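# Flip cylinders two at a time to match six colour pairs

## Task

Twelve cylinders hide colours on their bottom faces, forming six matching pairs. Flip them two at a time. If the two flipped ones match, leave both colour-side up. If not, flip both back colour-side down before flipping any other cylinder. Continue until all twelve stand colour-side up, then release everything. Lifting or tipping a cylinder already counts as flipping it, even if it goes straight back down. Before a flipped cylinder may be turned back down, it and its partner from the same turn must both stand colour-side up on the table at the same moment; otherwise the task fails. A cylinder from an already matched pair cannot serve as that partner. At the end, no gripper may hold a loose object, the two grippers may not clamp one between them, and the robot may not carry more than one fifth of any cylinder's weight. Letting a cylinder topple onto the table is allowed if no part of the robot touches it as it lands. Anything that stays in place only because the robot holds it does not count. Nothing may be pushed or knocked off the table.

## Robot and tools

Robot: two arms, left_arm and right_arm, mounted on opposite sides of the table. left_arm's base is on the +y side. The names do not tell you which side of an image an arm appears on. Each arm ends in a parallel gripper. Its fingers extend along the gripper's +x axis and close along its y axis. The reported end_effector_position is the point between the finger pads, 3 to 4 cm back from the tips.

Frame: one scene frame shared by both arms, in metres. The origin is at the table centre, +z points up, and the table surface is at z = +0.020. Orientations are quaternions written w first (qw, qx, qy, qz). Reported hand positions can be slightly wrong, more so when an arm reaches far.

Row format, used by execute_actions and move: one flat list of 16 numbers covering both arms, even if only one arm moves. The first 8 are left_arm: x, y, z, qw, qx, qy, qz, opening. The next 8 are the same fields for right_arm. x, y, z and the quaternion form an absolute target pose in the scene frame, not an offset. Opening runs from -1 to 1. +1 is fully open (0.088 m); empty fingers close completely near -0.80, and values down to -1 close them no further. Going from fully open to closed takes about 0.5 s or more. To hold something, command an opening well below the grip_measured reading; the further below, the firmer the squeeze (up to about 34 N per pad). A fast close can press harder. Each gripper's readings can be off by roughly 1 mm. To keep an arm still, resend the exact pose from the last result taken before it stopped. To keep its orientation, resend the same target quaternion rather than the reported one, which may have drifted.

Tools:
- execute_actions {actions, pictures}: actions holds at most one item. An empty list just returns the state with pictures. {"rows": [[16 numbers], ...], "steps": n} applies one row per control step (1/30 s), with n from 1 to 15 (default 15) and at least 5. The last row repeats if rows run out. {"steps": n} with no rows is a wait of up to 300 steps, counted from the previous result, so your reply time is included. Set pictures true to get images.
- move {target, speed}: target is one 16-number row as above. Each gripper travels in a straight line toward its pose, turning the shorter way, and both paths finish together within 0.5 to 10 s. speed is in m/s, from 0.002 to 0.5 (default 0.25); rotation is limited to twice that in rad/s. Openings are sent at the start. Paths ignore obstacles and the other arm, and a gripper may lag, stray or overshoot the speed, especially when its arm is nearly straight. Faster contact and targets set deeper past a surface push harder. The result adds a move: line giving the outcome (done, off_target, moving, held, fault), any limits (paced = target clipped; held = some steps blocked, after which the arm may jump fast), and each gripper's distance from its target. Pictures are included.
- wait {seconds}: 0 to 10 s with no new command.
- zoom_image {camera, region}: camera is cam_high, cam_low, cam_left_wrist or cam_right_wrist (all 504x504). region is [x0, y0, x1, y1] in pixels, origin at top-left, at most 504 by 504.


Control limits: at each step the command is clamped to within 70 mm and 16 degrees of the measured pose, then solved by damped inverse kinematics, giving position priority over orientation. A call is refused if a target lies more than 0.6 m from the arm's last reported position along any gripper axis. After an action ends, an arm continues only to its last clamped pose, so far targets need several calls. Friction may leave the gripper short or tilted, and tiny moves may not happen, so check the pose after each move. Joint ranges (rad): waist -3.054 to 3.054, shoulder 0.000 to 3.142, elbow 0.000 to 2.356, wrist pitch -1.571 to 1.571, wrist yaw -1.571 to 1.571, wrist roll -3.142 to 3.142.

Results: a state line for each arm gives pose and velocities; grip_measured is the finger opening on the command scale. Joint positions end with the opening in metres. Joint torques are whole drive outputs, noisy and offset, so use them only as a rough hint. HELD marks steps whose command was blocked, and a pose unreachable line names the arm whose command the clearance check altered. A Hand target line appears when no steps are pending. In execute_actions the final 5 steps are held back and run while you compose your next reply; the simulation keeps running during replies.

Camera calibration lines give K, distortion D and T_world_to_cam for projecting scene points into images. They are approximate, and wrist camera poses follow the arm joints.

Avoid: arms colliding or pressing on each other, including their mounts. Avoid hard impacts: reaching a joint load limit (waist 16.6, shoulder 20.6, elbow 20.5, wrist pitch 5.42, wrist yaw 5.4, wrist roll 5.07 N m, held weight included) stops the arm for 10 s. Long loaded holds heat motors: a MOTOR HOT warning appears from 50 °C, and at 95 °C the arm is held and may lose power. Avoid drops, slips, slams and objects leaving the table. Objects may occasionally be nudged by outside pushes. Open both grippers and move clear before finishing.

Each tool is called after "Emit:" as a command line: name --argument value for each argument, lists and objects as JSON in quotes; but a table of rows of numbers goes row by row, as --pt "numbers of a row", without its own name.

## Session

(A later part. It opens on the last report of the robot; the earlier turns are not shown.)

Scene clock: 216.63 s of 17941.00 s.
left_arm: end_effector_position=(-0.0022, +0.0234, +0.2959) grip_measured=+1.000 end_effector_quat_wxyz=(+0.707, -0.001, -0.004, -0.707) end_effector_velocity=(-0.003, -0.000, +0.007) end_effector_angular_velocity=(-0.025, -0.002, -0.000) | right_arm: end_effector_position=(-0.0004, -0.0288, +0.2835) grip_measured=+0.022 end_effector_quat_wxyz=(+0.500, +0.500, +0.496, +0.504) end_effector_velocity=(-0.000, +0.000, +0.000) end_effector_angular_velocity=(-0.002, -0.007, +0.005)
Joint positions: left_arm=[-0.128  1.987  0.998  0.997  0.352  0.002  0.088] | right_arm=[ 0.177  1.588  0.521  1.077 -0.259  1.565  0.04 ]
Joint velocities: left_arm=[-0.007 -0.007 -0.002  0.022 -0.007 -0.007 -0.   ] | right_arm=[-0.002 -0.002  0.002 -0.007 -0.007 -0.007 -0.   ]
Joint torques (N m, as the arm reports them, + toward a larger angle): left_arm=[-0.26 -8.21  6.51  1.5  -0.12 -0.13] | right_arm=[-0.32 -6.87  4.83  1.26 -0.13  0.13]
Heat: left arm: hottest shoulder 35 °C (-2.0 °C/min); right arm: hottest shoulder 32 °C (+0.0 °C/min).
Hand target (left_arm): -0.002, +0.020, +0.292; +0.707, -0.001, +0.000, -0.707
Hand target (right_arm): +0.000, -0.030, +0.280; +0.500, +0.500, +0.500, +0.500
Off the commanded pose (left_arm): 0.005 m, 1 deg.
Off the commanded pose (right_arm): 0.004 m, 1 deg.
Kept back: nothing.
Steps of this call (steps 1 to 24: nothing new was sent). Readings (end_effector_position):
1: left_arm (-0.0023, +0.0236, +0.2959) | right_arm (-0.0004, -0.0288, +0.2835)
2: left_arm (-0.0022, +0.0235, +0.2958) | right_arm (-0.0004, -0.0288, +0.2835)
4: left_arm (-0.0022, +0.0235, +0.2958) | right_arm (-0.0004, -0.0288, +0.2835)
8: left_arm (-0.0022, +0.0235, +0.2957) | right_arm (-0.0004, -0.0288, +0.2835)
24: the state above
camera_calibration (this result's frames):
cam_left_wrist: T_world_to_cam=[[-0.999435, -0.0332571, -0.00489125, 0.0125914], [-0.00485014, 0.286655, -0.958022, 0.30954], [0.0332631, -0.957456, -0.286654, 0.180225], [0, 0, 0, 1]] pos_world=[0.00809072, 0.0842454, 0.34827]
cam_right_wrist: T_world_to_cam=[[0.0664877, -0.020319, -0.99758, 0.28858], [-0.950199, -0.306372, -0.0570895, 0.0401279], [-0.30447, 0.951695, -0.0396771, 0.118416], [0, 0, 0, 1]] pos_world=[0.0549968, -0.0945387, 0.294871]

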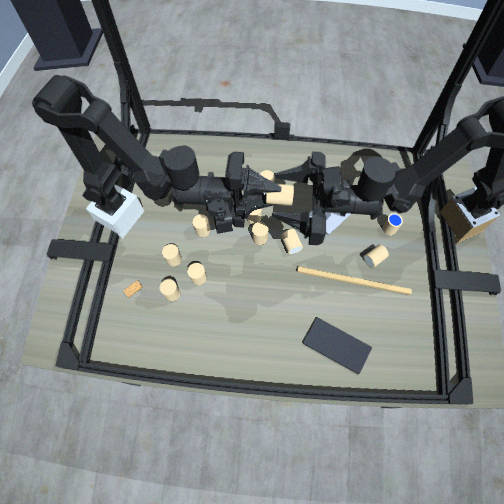

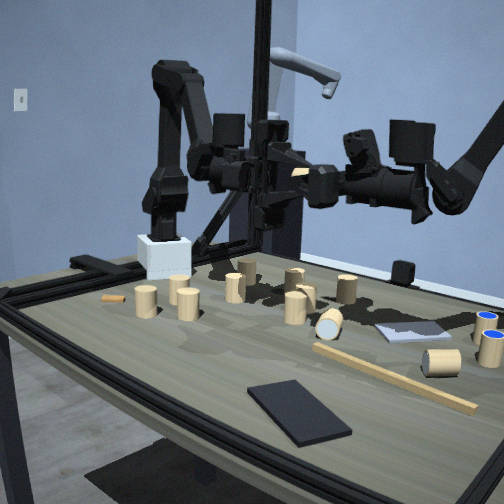

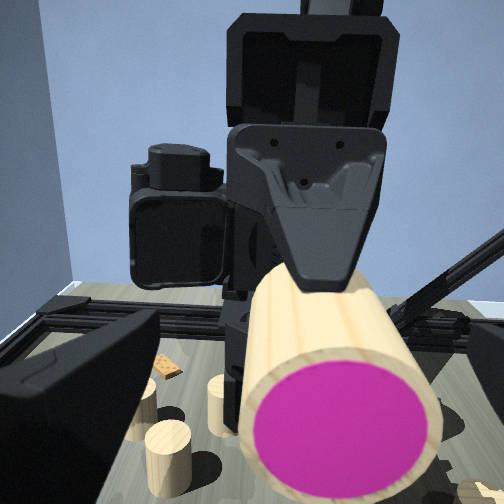

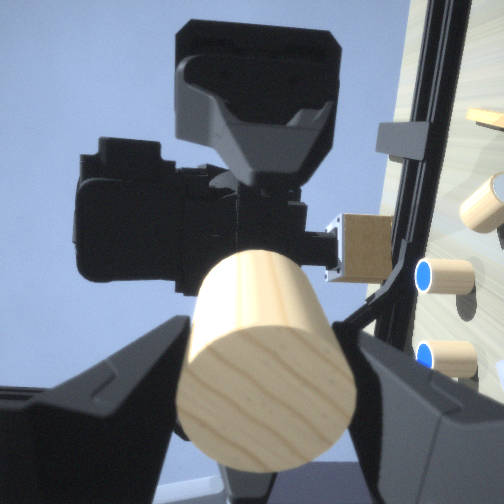

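Emit:
execute_actions --actions '[{"rows":[[-0.002,0.02,0.292,0.707,0,0,-0.707,-0.3,0,-0.03,0.28,0.5,0.5,0.5,0.5,-0.3]],"steps":15}]'

Emit:
execute_actions --actions '[{"rows":[[-0.002,0.02,0.292,0.707,0,0,-0.707,-0.3,0,-0.03,0.28,0.5,0.5,0.5,0.5,0.6]],"steps":12}]'

Emit:
move --target '[0,0.08,0.293,0.707,0,0,-0.707,-0.3,0,-0.07,0.28,0.5,0.5,0.5,0.5,0.6]' --speed 0.3

Emit:
move --target '[0.15,0.26,0.15,0.5,0.5,0.5,-0.5,-0.3,0.091,-0.178,0.155,0.5,-0.5,0.5,0.5,0.6]' --speed 0.5

Emit:
move --target '[0.15,0.26,0.069,0.5,0.5,0.5,-0.5,-0.3,0.091,-0.178,0.072,0.5,-0.5,0.5,0.5,0.6]' --speed 0.12

Emit:
execute_actions --actions '[{"rows":[[0.15,0.257,0.074,0.5,0.5,0.5,-0.5,0.6,0.091,-0.175,0.077,0.5,-0.5,0.5,0.5,-0.3]],"steps":14}]'

Emit:
move --target '[0.15,0.257,0.17,0.5,0.5,0.5,-0.5,0.6,0.091,-0.175,0.17,0.5,-0.5,0.5,0.5,-0.3]' --speed 0.3

Emit:
move --target '[-0.003,0.11,0.291,0.707,0,0,-0.707,1,0,-0.03,0.28,0.5,0.5,0.5,0.5,-0.3]' --speed 0.5

Emit:
move --target '[-0.002,0.02,0.292,0.707,0,0,-0.707,1,0,-0.03,0.28,0.5,0.5,0.5,0.5,-0.3]' --speed 0.2

Scene clock: 217.60 s of 17941.00 s.
left_arm: end_effector_position=(-0.0029, +0.0231, +0.2958) grip_measured=+0.015 end_effector_quat_wxyz=(+0.707, -0.001, -0.004, -0.708) end_effector_velocity=(-0.001, -0.000, +0.002) end_effector_angular_velocity=(-0.007, +0.005, +0.015) | right_arm: end_effector_position=(+0.0002, -0.0290, +0.2833) grip_measured=+0.022 end_effector_quat_wxyz=(+0.500, +0.501, +0.495, +0.504) end_effector_velocity=(-0.002, +0.000, +0.000) end_effector_angular_velocity=(-0.002, -0.007, +0.019)
Joint positions: left_arm=[-0.129  1.987  0.999  0.995  0.351  0.002  0.04 ] | right_arm=[ 0.175  1.588  0.521  1.077 -0.26   1.566  0.04 ]
Joint velocities: left_arm=[-0.007 -0.002 -0.002  0.007 -0.022 -0.007  0.   ] | right_arm=[-0.002 -0.002  0.002 -0.007 -0.022 -0.007  0.   ]
Joint torques (N m, as the arm reports them, + toward a larger angle): left_arm=[-0.23 -8.38  6.49  1.51 -0.09 -0.07] | right_arm=[-0.05 -6.87  4.85  1.27 -0.11  0.12]
Heat: left arm: hottest shoulder 35 °C (-1.0 °C/min); right arm: hottest shoulder 32 °C (+0.0 °C/min).
Steps of this call (steps 1 to 19: nothing new was sent; steps 20 to 29: the first 10 steps of this action). Readings (end_effector_position):
20: left_arm (-0.0022, +0.0234, +0.2958) | right_arm (-0.0004, -0.0288, +0.2833)
21: left_arm (-0.0022, +0.0233, +0.2959) | right_arm (-0.0004, -0.0288, +0.2833)
23: left_arm (-0.0022, +0.0233, +0.2958) | right_arm (-0.0004, -0.0288, +0.2833)
27: left_arm (-0.0025, +0.0232, +0.2959) | right_arm (-0.0002, -0.0288, +0.2833)
29: the state above

Scene clock: 218.00 s of 17941.00 s.
left_arm: end_effector_position=(-0.0030, +0.0229, +0.2946) grip_measured=+0.015 end_effector_quat_wxyz=(+0.707, -0.000, -0.002, -0.708) end_effector_velocity=(+0.005, +0.000, -0.006) end_effector_angular_velocity=(+0.016, +0.013, +0.024) | right_arm: end_effector_position=(+0.0003, -0.0290, +0.2833) grip_measured=+0.494 end_effector_quat_wxyz=(+0.500, +0.501, +0.495, +0.504) end_effector_velocity=(-0.001, -0.002, -0.007) end_effector_angular_velocity=(-0.026, +0.014, +0.005)
Joint positions: left_arm=[-0.13   1.989  0.999  0.994  0.351  0.002  0.04 ] | right_arm=[ 0.175  1.588  0.521  1.077 -0.26   1.566  0.063]
Joint velocities: left_arm=[ 0.002  0.007 -0.002 -0.007 -0.022 -0.007 -0.   ] | right_arm=[-0.002 -0.002 -0.007 -0.022 -0.007  0.007  0.063]
Joint torques (N m, as the arm reports them, + toward a larger angle): left_arm=[ 0.08 -8.47  6.82  1.58 -0.07 -0.05] | right_arm=[-0.1  -6.9   4.88  1.25 -0.09  0.11]
Heat: left arm: hottest shoulder 35 °C (-1.0 °C/min); right arm: hottest shoulder 32 °C (+0.0 °C/min).
Off your previous action's commanded pose (left_arm): 0.005 m, 0 deg at its last step (step 5 of this call).
Off your previous action's commanded pose (right_arm): 0.004 m, 1 deg at its last step (step 5 of this call).
Steps of this call (steps 1 to 5: the last 5 steps of your previous action; steps 6 to 12: the first 7 steps of this action). Readings (end_effector_position):
6: left_arm (-0.0030, +0.0230, +0.2958) | right_arm (+0.0003, -0.0290, +0.2833)
7: left_arm (-0.0030, +0.0230, +0.2958) | right_arm (+0.0003, -0.0290, +0.2833)
9: left_arm (-0.0030, +0.0230, +0.2953) | right_arm (+0.0003, -0.0290, +0.2833)
12: the state above

Scene clock: 219.43 s of 17941.00 s.
left_arm: end_effector_position=(+0.0005, +0.0765, +0.2905) grip_measured=+0.015 end_effector_quat_wxyz=(+0.707, +0.002, +0.002, -0.707) end_effector_velocity=(-0.002, +0.004, -0.002) end_effector_angular_velocity=(+0.011, +0.012, -0.005) | right_arm: end_effector_position=(+0.0001, -0.0672, +0.2821) grip_measured=+0.600 end_effector_quat_wxyz=(+0.500, +0.500, +0.497, +0.503) end_effector_velocity=(+0.001, -0.003, -0.003) end_effector_angular_velocity=(-0.016, -0.002, -0.000)
Joint positions: left_arm=[-0.065  1.852  0.781  1.066  0.414  0.002  0.04 ] | right_arm=[ 0.131  1.442  0.384  1.064 -0.305  1.566  0.068]
Joint velocities: left_arm=[ 0.002 -0.012 -0.017 -0.007  0.007 -0.007 -0.   ] | right_arm=[-0.007 -0.012 -0.007 -0.022 -0.007 -0.007 -0.   ]
Joint torques (N m, as the arm reports them, + toward a larger angle): left_arm=[  0.12 -10.62   4.1    1.91   0.14  -0.03] | right_arm=[-0.31 -6.79  4.4   1.16 -0.11  0.12]
Heat: left arm: hottest shoulder 35 °C (-1.0 °C/min); right arm: hottest shoulder 32 °C (+0.0 °C/min).
Hand target (left_arm): +0.000, +0.080, +0.293; +0.707, +0.000, +0.000, -0.707
Hand target (right_arm): -0.000, -0.070, +0.280; +0.500, +0.500, +0.500, +0.500
Off your previous action's commanded pose (left_arm): 0.004 m, 0 deg at its last step (step 5 of this call).
Off your previous action's commanded pose (right_arm): 0.004 m, 1 deg at its last step (step 5 of this call).
Off the commanded pose (left_arm): 0.004 m, 0 deg.
Off the commanded pose (right_arm): 0.003 m, 1 deg.
Kept back: nothing.
move: done
camera_calibration (this result's frames):
cam_left_wrist: T_world_to_cam=[[-0.999435, -0.0336042, -0.000247647, 0.0157455], [-0.00981176, 0.298848, -0.95425, 0.287157], [0.0321408, -0.953709, -0.299009, 0.232775], [0, 0, 0, 1]] pos_world=[0.0110725, 0.136712, 0.343625]
cam_right_wrist: T_world_to_cam=[[0.0654102, -0.0240505, -0.997569, 0.286114], [-0.950142, -0.306946, -0.0549003, 0.0280563], [-0.30488, 0.951423, -0.0429288, 0.15598], [0, 0, 0, 1]] pos_world=[0.0554977, -0.13291, 0.293655]

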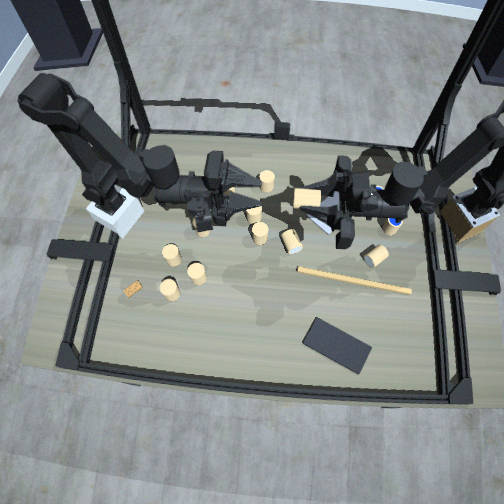

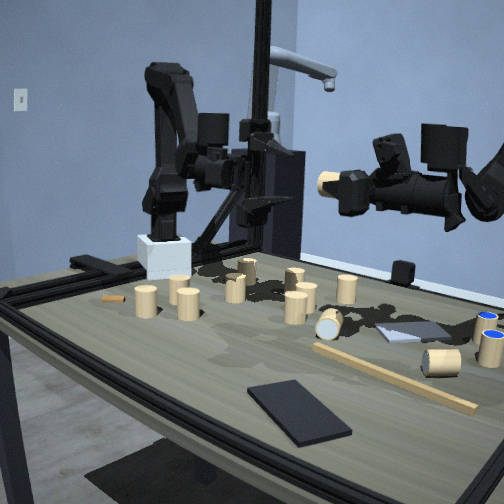

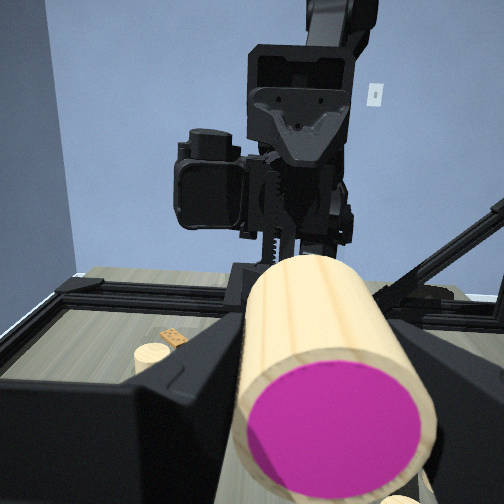

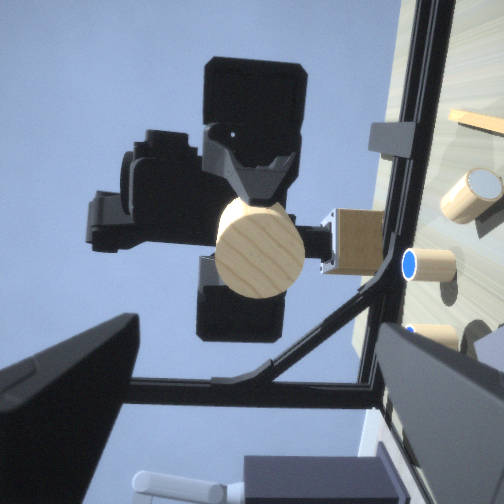

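Scene clock: 222.13 s of 17941.00 s.
left_arm: end_effector_position=(+0.1496, +0.2584, +0.1512) grip_measured=+0.015 end_effector_quat_wxyz=(+0.506, +0.495, +0.499, -0.500) end_effector_velocity=(-0.002, +0.002, +0.001) end_effector_angular_velocity=(+0.017, +0.007, +0.005) | right_arm: end_effector_position=(+0.0901, -0.1797, +0.1578) grip_measured=+0.600 end_effector_quat_wxyz=(+0.500, -0.496, +0.499, +0.504) end_effector_velocity=(+0.002, +0.003, -0.001) end_effector_angular_velocity=(+0.011, -0.015, +0.010)
Joint positions: left_arm=[ 0.329  2.094  1.514 -0.982  0.007  0.799  0.04 ] | right_arm=[-0.126  1.73   1.134 -0.972 -0.011 -0.563  0.068]
Joint velocities: left_arm=[-0.002  0.002  0.007 -0.022 -0.007 -0.007 -0.   ] | right_arm=[ 0.002  0.002 -0.002  0.022  0.007 -0.007  0.   ]
Joint torques (N m, as the arm reports them, + toward a larger angle): left_arm=[-0.03 -8.74  6.45  0.16 -0.02  0.11] | right_arm=[ 0.32 -6.81  6.45 -0.09 -0.01 -0.19]
Heat: left arm: hottest shoulder 36 °C (-1.0 °C/min); right arm: hottest shoulder 32 °C (+0.0 °C/min).
Hand target (left_arm): +0.152, +0.258, +0.148; +0.503, +0.497, +0.501, -0.499
Hand target (right_arm): +0.090, -0.179, +0.156; +0.495, -0.501, +0.500, +0.505
Off the commanded pose (left_arm): 0.002 m, 1 deg.
Off the commanded pose (right_arm): 0.003 m, 1 deg.
Kept back: nothing.
move: done
camera_calibration (this result's frames):
cam_left_wrist: T_world_to_cam=[[-0.999339, -0.00937328, -0.0351111, 0.169807], [-0.0189146, 0.95914, 0.2823, -0.254913], [0.0310304, 0.282777, -0.958683, 0.140129], [0, 0, 0, 1]] pos_world=[0.160525, 0.206464, 0.212264]
cam_right_wrist: T_world_to_cam=[[0.997976, 0.0593534, 0.0228442, -0.0765348], [0.049877, -0.953294, 0.297896, -0.189663], [0.0394584, -0.296154, -0.954325, 0.173689], [0, 0, 0, 1]] pos_world=[0.0789863, -0.124823, 0.224004]

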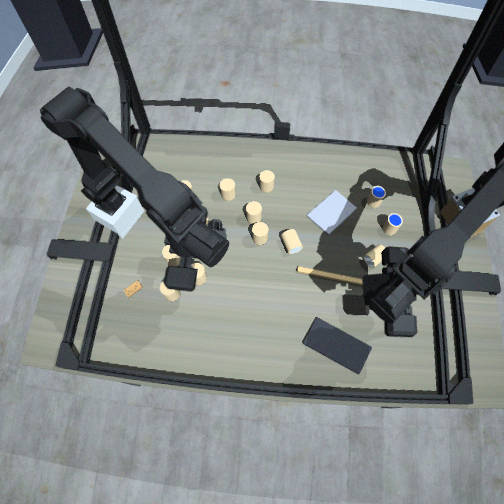

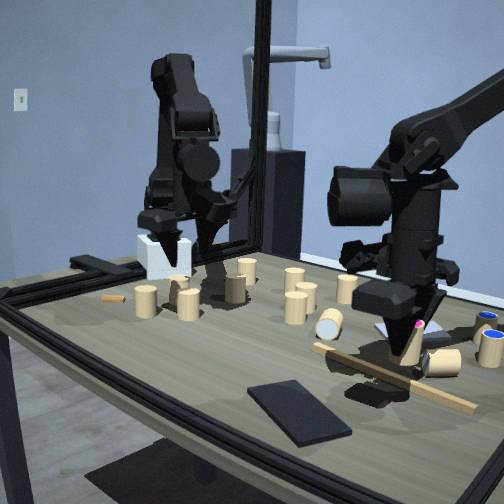

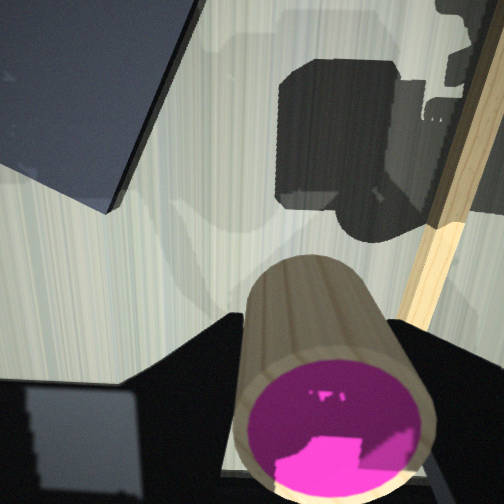

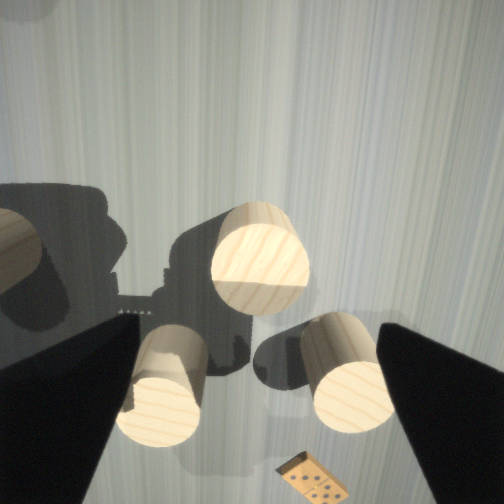

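Scene clock: 223.30 s of 17941.00 s.
left_arm: end_effector_position=(+0.1527, +0.2564, +0.0764) grip_measured=+0.015 end_effector_quat_wxyz=(+0.508, +0.498, +0.494, -0.500) end_effector_velocity=(-0.004, +0.004, -0.002) end_effector_angular_velocity=(+0.024, +0.014, +0.005) | right_arm: end_effector_position=(+0.0931, -0.1757, +0.0779) grip_measured=+0.600 end_effector_quat_wxyz=(+0.505, -0.498, +0.493, +0.503) end_effector_velocity=(-0.000, -0.000, -0.003) end_effector_angular_velocity=(+0.002, +0.007, +0.005)
Joint positions: left_arm=[ 0.329  2.226  1.4   -0.726  0.003  0.805  0.04 ] | right_arm=[-0.123  1.891  0.977 -0.639 -0.003 -0.562  0.068]
Joint velocities: left_arm=[-0.002  0.002 -0.002 -0.022 -0.007 -0.007 -0.   ] | right_arm=[-0.002  0.007 -0.002  0.007 -0.007 -0.007 -0.   ]
Joint torques (N m, as the arm reports them, + toward a larger angle): left_arm=[ 0.06 -9.25  3.96  0.55 -0.13  0.11] | right_arm=[ 0.29 -7.06  3.56  0.31  0.    0.18]
Heat: left arm: hottest shoulder 36 °C (-1.0 °C/min); right arm: hottest shoulder 32 °C (+0.0 °C/min).
Hand target (left_arm): +0.150, +0.260, +0.069; +0.500, +0.500, +0.500, -0.500
Hand target (right_arm): +0.091, -0.179, +0.072; +0.500, -0.500, +0.500, +0.500
Off the commanded pose (left_arm): 0.009 m, 1 deg.
Off the commanded pose (right_arm): 0.007 m, 1 deg.
Kept back: nothing.
move: off_target (left_arm)
camera_calibration (this result's frames):
cam_left_wrist: T_world_to_cam=[[-0.99896, -0.00273808, -0.0455184, 0.169244], [-0.015311, 0.960387, 0.278249, -0.232366], [0.0429534, 0.278656, -0.95943, 0.0682661], [0, 0, 0, 1]] pos_world=[0.162578, 0.204602, 0.137856]
cam_right_wrist: T_world_to_cam=[[0.997442, 0.0605718, 0.0379422, -0.0788238], [0.0469052, -0.955279, 0.291962, -0.161821], [0.0539301, -0.289436, -0.955677, 0.0984296], [0, 0, 0, 1]] pos_world=[0.0809041, -0.121321, 0.144303]

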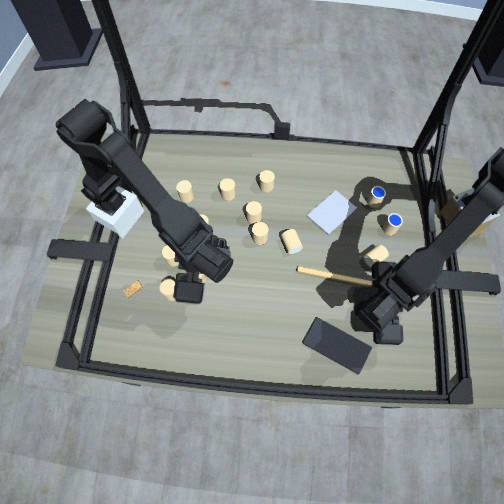

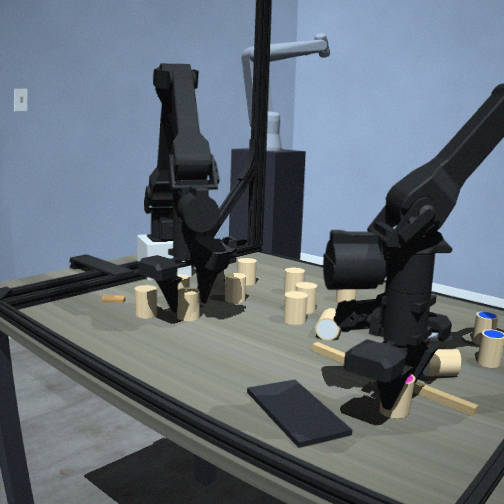

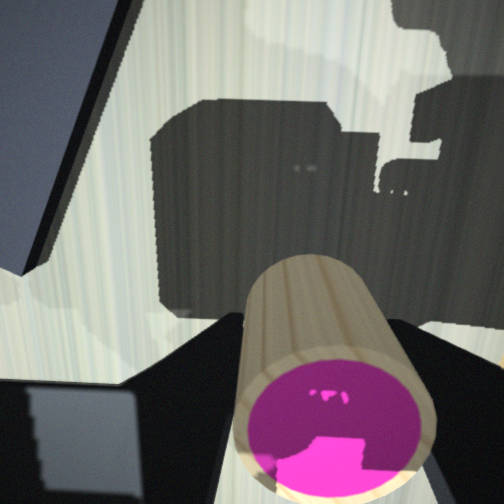

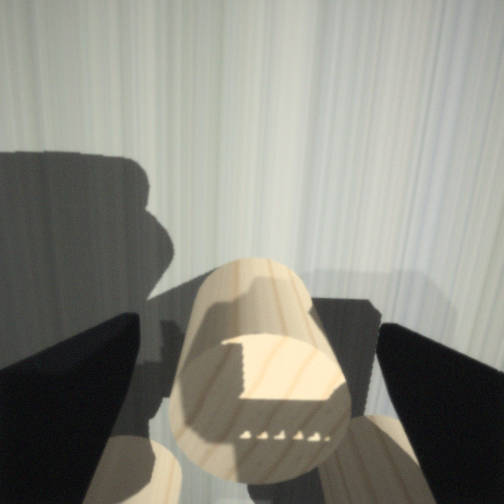

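Scene clock: 223.60 s of 17941.00 s.
left_arm: end_effector_position=(+0.1503, +0.2579, +0.0764) grip_measured=+0.531 end_effector_quat_wxyz=(+0.503, +0.499, +0.498, -0.501) end_effector_velocity=(-0.007, +0.001, +0.000) end_effector_angular_velocity=(+0.010, +0.021, -0.000) | right_arm: end_effector_position=(+0.0911, -0.1764, +0.0783) grip_measured=+0.023 end_effector_quat_wxyz=(+0.501, -0.500, +0.497, +0.502) end_effector_velocity=(-0.008, -0.005, -0.002) end_effector_angular_velocity=(-0.024, +0.040, +0.010)
Joint positions: left_arm=[ 0.327  2.226  1.4   -0.738  0.003  0.805  0.065] | right_arm=[-0.118  1.892  0.981 -0.652 -0.001 -0.557  0.04 ]
Joint velocities: left_arm=[-0.007 -0.002 -0.002 -0.022  0.007 -0.007  0.027] | right_arm=[ 0.002  0.007  0.002 -0.037 -0.022 -0.007 -0.   ]
Joint torques (N m, as the arm reports them, + toward a larger angle): left_arm=[-0.01 -9.41  5.33  0.19 -0.1  -0.03] | right_arm=[ 0.3  -7.34  5.84 -0.08 -0.07  0.18]
Heat: left arm: hottest shoulder 36 °C (-1.0 °C/min); right arm: hottest shoulder 32 °C (+0.0 °C/min).
Steps of this call (steps 1 to 9: the first 9 steps of this action). Readings (end_effector_position):
1: left_arm (+0.1527, +0.2564, +0.0764) | right_arm (+0.0929, -0.1756, +0.0778)
2: left_arm (+0.1524, +0.2567, +0.0764) | right_arm (+0.0925, -0.1759, +0.0777)
4: left_arm (+0.1514, +0.2577, +0.0764) | right_arm (+0.0912, -0.1767, +0.0778)
8: left_arm (+0.1504, +0.2580, +0.0764) | right_arm (+0.0912, -0.1764, +0.0782)
9: the state above

Scene clock: 224.97 s of 17941.00 s.
left_arm: end_effector_position=(+0.1484, +0.2595, +0.1648) grip_measured=+0.600 end_effector_quat_wxyz=(+0.495, +0.499, +0.505, -0.501) end_effector_velocity=(+0.003, -0.003, +0.007) end_effector_angular_velocity=(-0.006, -0.017, +0.005) | right_arm: end_effector_position=(+0.0909, -0.1767, +0.1645) grip_measured=+0.022 end_effector_quat_wxyz=(+0.494, -0.502, +0.505, +0.500) end_effector_velocity=(-0.004, -0.003, +0.004) end_effector_angular_velocity=(-0.015, +0.018, +0.024)
Joint positions: left_arm=[ 0.327  2.091  1.566 -1.061  0.003  0.805  0.068] | right_arm=[-0.118  1.746  1.182 -1.022 -0.001 -0.557  0.04 ]
Joint velocities: left_arm=[-0.002 -0.007  0.017 -0.007 -0.007 -0.007 -0.   ] | right_arm=[ 0.002 -0.002  0.012 -0.037 -0.007 -0.022 -0.   ]
Joint torques (N m, as the arm reports them, + toward a larger angle): left_arm=[ -0.21 -11.68   6.29   0.21  -0.04  -0.13] | right_arm=[ 0.24 -9.54  6.89 -0.13 -0.07  0.18]
Heat: left arm: hottest shoulder 36 °C (-1.0 °C/min); right arm: hottest shoulder 32 °C (+0.0 °C/min).
Hand target (left_arm): +0.150, +0.257, +0.170; +0.500, +0.500, +0.500, -0.500
Hand target (right_arm): +0.092, -0.174, +0.170; +0.500, -0.500, +0.500, +0.500
Off your previous action's commanded pose (left_arm): 0.003 m, 0 deg at its last step (step 5 of this call).
Off your previous action's commanded pose (right_arm): 0.002 m, 0 deg at its last step (step 5 of this call).
Off the commanded pose (left_arm): 0.006 m, 1 deg.
Off the commanded pose (right_arm): 0.006 m, 1 deg.
Kept back: nothing.
move: done
camera_calibration (this result's frames):
cam_left_wrist: T_world_to_cam=[[-0.999779, -0.0000502776, -0.0210441, 0.164378], [-0.00638343, 0.953606, 0.30099, -0.26327], [0.0200526, 0.301058, -0.953395, 0.148925], [0, 0, 0, 1]] pos_world=[0.159674, 0.206229, 0.224686]
cam_right_wrist: T_world_to_cam=[[0.997898, 0.0614061, 0.020718, -0.0769071], [0.0516381, -0.946568, 0.318343, -0.191221], [0.0391592, -0.316604, -0.947749, 0.176274], [0, 0, 0, 1]] pos_world=[0.079717, -0.120472, 0.229531]

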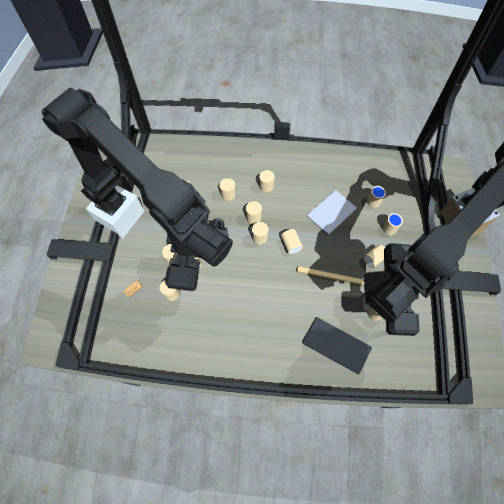

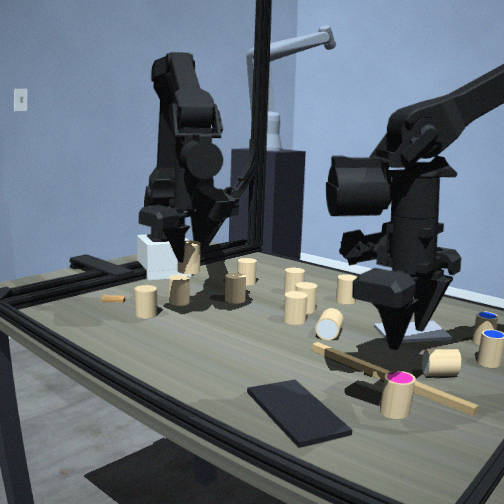

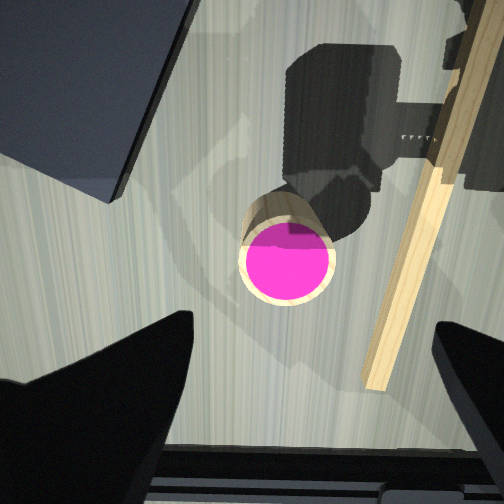

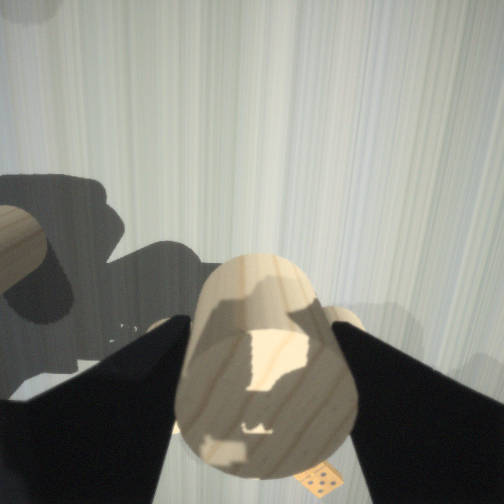

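Scene clock: 227.77 s of 17941.00 s.
left_arm: end_effector_position=(-0.0034, +0.1110, +0.3023) grip_measured=+1.000 end_effector_quat_wxyz=(+0.704, -0.000, -0.011, -0.710) end_effector_velocity=(-0.000, +0.001, +0.001) end_effector_angular_velocity=(-0.011, +0.002, +0.005) | right_arm: end_effector_position=(+0.0015, -0.0286, +0.2848) grip_measured=+0.022 end_effector_quat_wxyz=(+0.504, +0.501, +0.490, +0.505) end_effector_velocity=(-0.002, -0.001, -0.004) end_effector_angular_velocity=(-0.007, +0.009, +0.010)
Joint positions: left_arm=[-0.026  1.727  0.655  1.09   0.462  0.007  0.088] | right_arm=[ 0.175  1.586  0.524  1.074 -0.252  1.556  0.04 ]
Joint velocities: left_arm=[-0.002  0.002 -0.007  0.022 -0.007 -0.007  0.   ] | right_arm=[ 0.002  0.007 -0.007  0.007 -0.007  0.007 -0.   ]
Joint torques (N m, as the arm reports them, + toward a larger angle): left_arm=[-0.01 -5.7   4.17  1.78 -0.15 -0.11] | right_arm=[ 0.3  -5.94  4.56  1.63  0.04  0.13]
Heat: left arm: hottest shoulder 36 °C (-1.0 °C/min); right arm: hottest shoulder 33 °C (+1.0 °C/min).
Hand target (left_arm): -0.005, +0.112, +0.293; +0.704, +0.002, +0.001, -0.710
Hand target (right_arm): +0.001, -0.029, +0.279; +0.505, +0.500, +0.495, +0.500
Off the commanded pose (left_arm): 0.011 m, 1 deg.
Off the commanded pose (right_arm): 0.005 m, 1 deg.
Kept back: nothing.
move: off_target (left_arm)
camera_calibration (this result's frames):
cam_left_wrist: T_world_to_cam=[[-0.99959, -0.0246323, -0.0146195, 0.016268], [0.00717651, 0.278744, -0.960339, 0.292167], [0.0277305, -0.96005, -0.278452, 0.26379], [0, 0, 0, 1]] pos_world=[0.00684961, 0.172212, 0.35427]
cam_right_wrist: T_world_to_cam=[[0.0763225, -0.0187968, -0.996906, 0.289579], [-0.952369, -0.297429, -0.0673047, 0.0451961], [-0.295244, 0.954559, -0.040602, 0.119156], [0, 0, 0, 1]] pos_world=[0.056122, -0.0948556, 0.296563]

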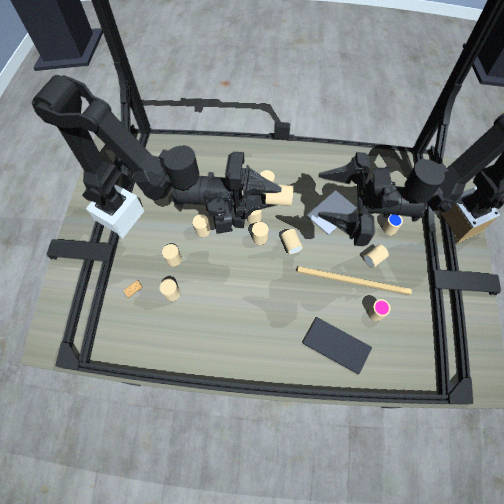

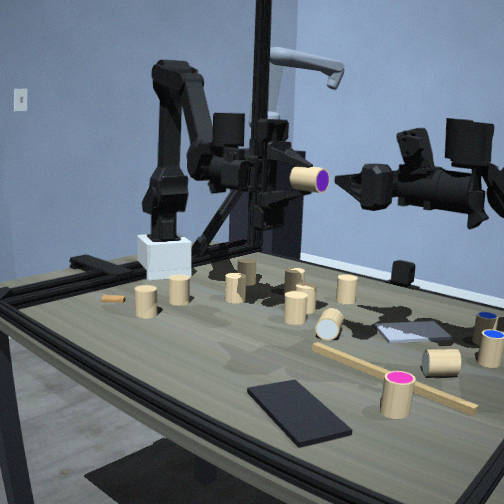

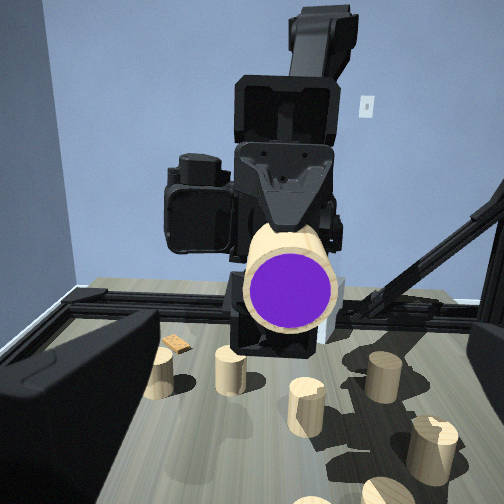

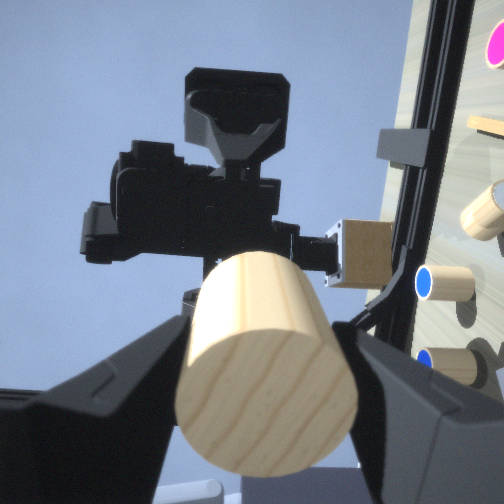

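Scene clock: 228.83 s of 17941.00 s.
left_arm: end_effector_position=(-0.0023, +0.0236, +0.2960) grip_measured=+1.000 end_effector_quat_wxyz=(+0.707, -0.001, -0.004, -0.707) end_effector_velocity=(-0.002, -0.002, -0.002) end_effector_angular_velocity=(+0.007, +0.010, -0.010) | right_arm: end_effector_position=(+0.0003, -0.0287, +0.2845) grip_measured=+0.022 end_effector_quat_wxyz=(+0.500, +0.501, +0.495, +0.504) end_effector_velocity=(-0.002, -0.001, +0.002) end_effector_angular_velocity=(+0.007, -0.009, +0.019)
Joint positions: left_arm=[-0.128  1.986  0.997  0.997  0.352  0.002  0.088] | right_arm=[ 0.175  1.586  0.523  1.074 -0.259  1.565  0.04 ]
Joint velocities: left_arm=[-0.002  0.007  0.007 -0.007  0.007 -0.007 -0.   ] | right_arm=[-0.002 -0.002 -0.002  0.007 -0.022 -0.007 -0.   ]
Joint torques (N m, as the arm reports them, + toward a larger angle): left_arm=[-0.24 -8.32  6.83  1.53 -0.12 -0.07] | right_arm=[-0.14 -6.69  4.56  1.38 -0.12  0.13]
Heat: left arm: hottest shoulder 36 °C (-1.0 °C/min); right arm: hottest shoulder 33 °C (+1.0 °C/min).
Hand target (left_arm): -0.002, +0.020, +0.292; +0.707, -0.001, +0.000, -0.707
Hand target (right_arm): -0.000, -0.030, +0.280; +0.500, +0.500, +0.500, +0.500
Off the commanded pose (left_arm): 0.005 m, 1 deg.
Off the commanded pose (right_arm): 0.005 m, 1 deg.
Kept back: nothing.
move: done
camera_calibration (this result's frames):
cam_left_wrist: T_world_to_cam=[[-0.999434, -0.0332589, -0.00501069, 0.0125488], [-0.00472423, 0.286312, -0.958125, 0.309598], [0.0333008, -0.957559, -0.286307, 0.180379], [0, 0, 0, 1]] pos_world=[0.00799758, 0.0844992, 0.34834]
cam_right_wrist: T_world_to_cam=[[0.0668492, -0.0189498, -0.997583, 0.289561], [-0.950642, -0.304837, -0.0579131, 0.0411259], [-0.303002, 0.952216, -0.0383925, 0.118223], [0, 0, 0, 1]] pos_world=[0.055561, -0.0945504, 0.295782]

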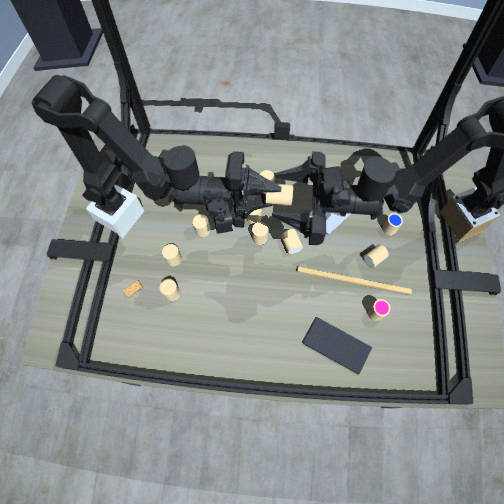

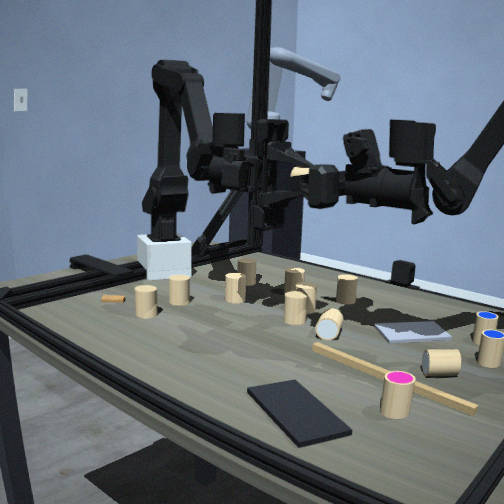

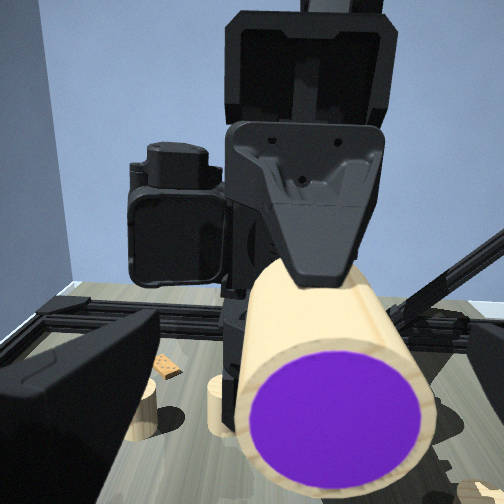

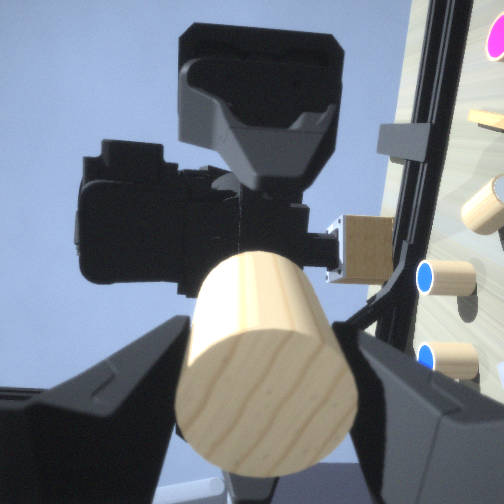

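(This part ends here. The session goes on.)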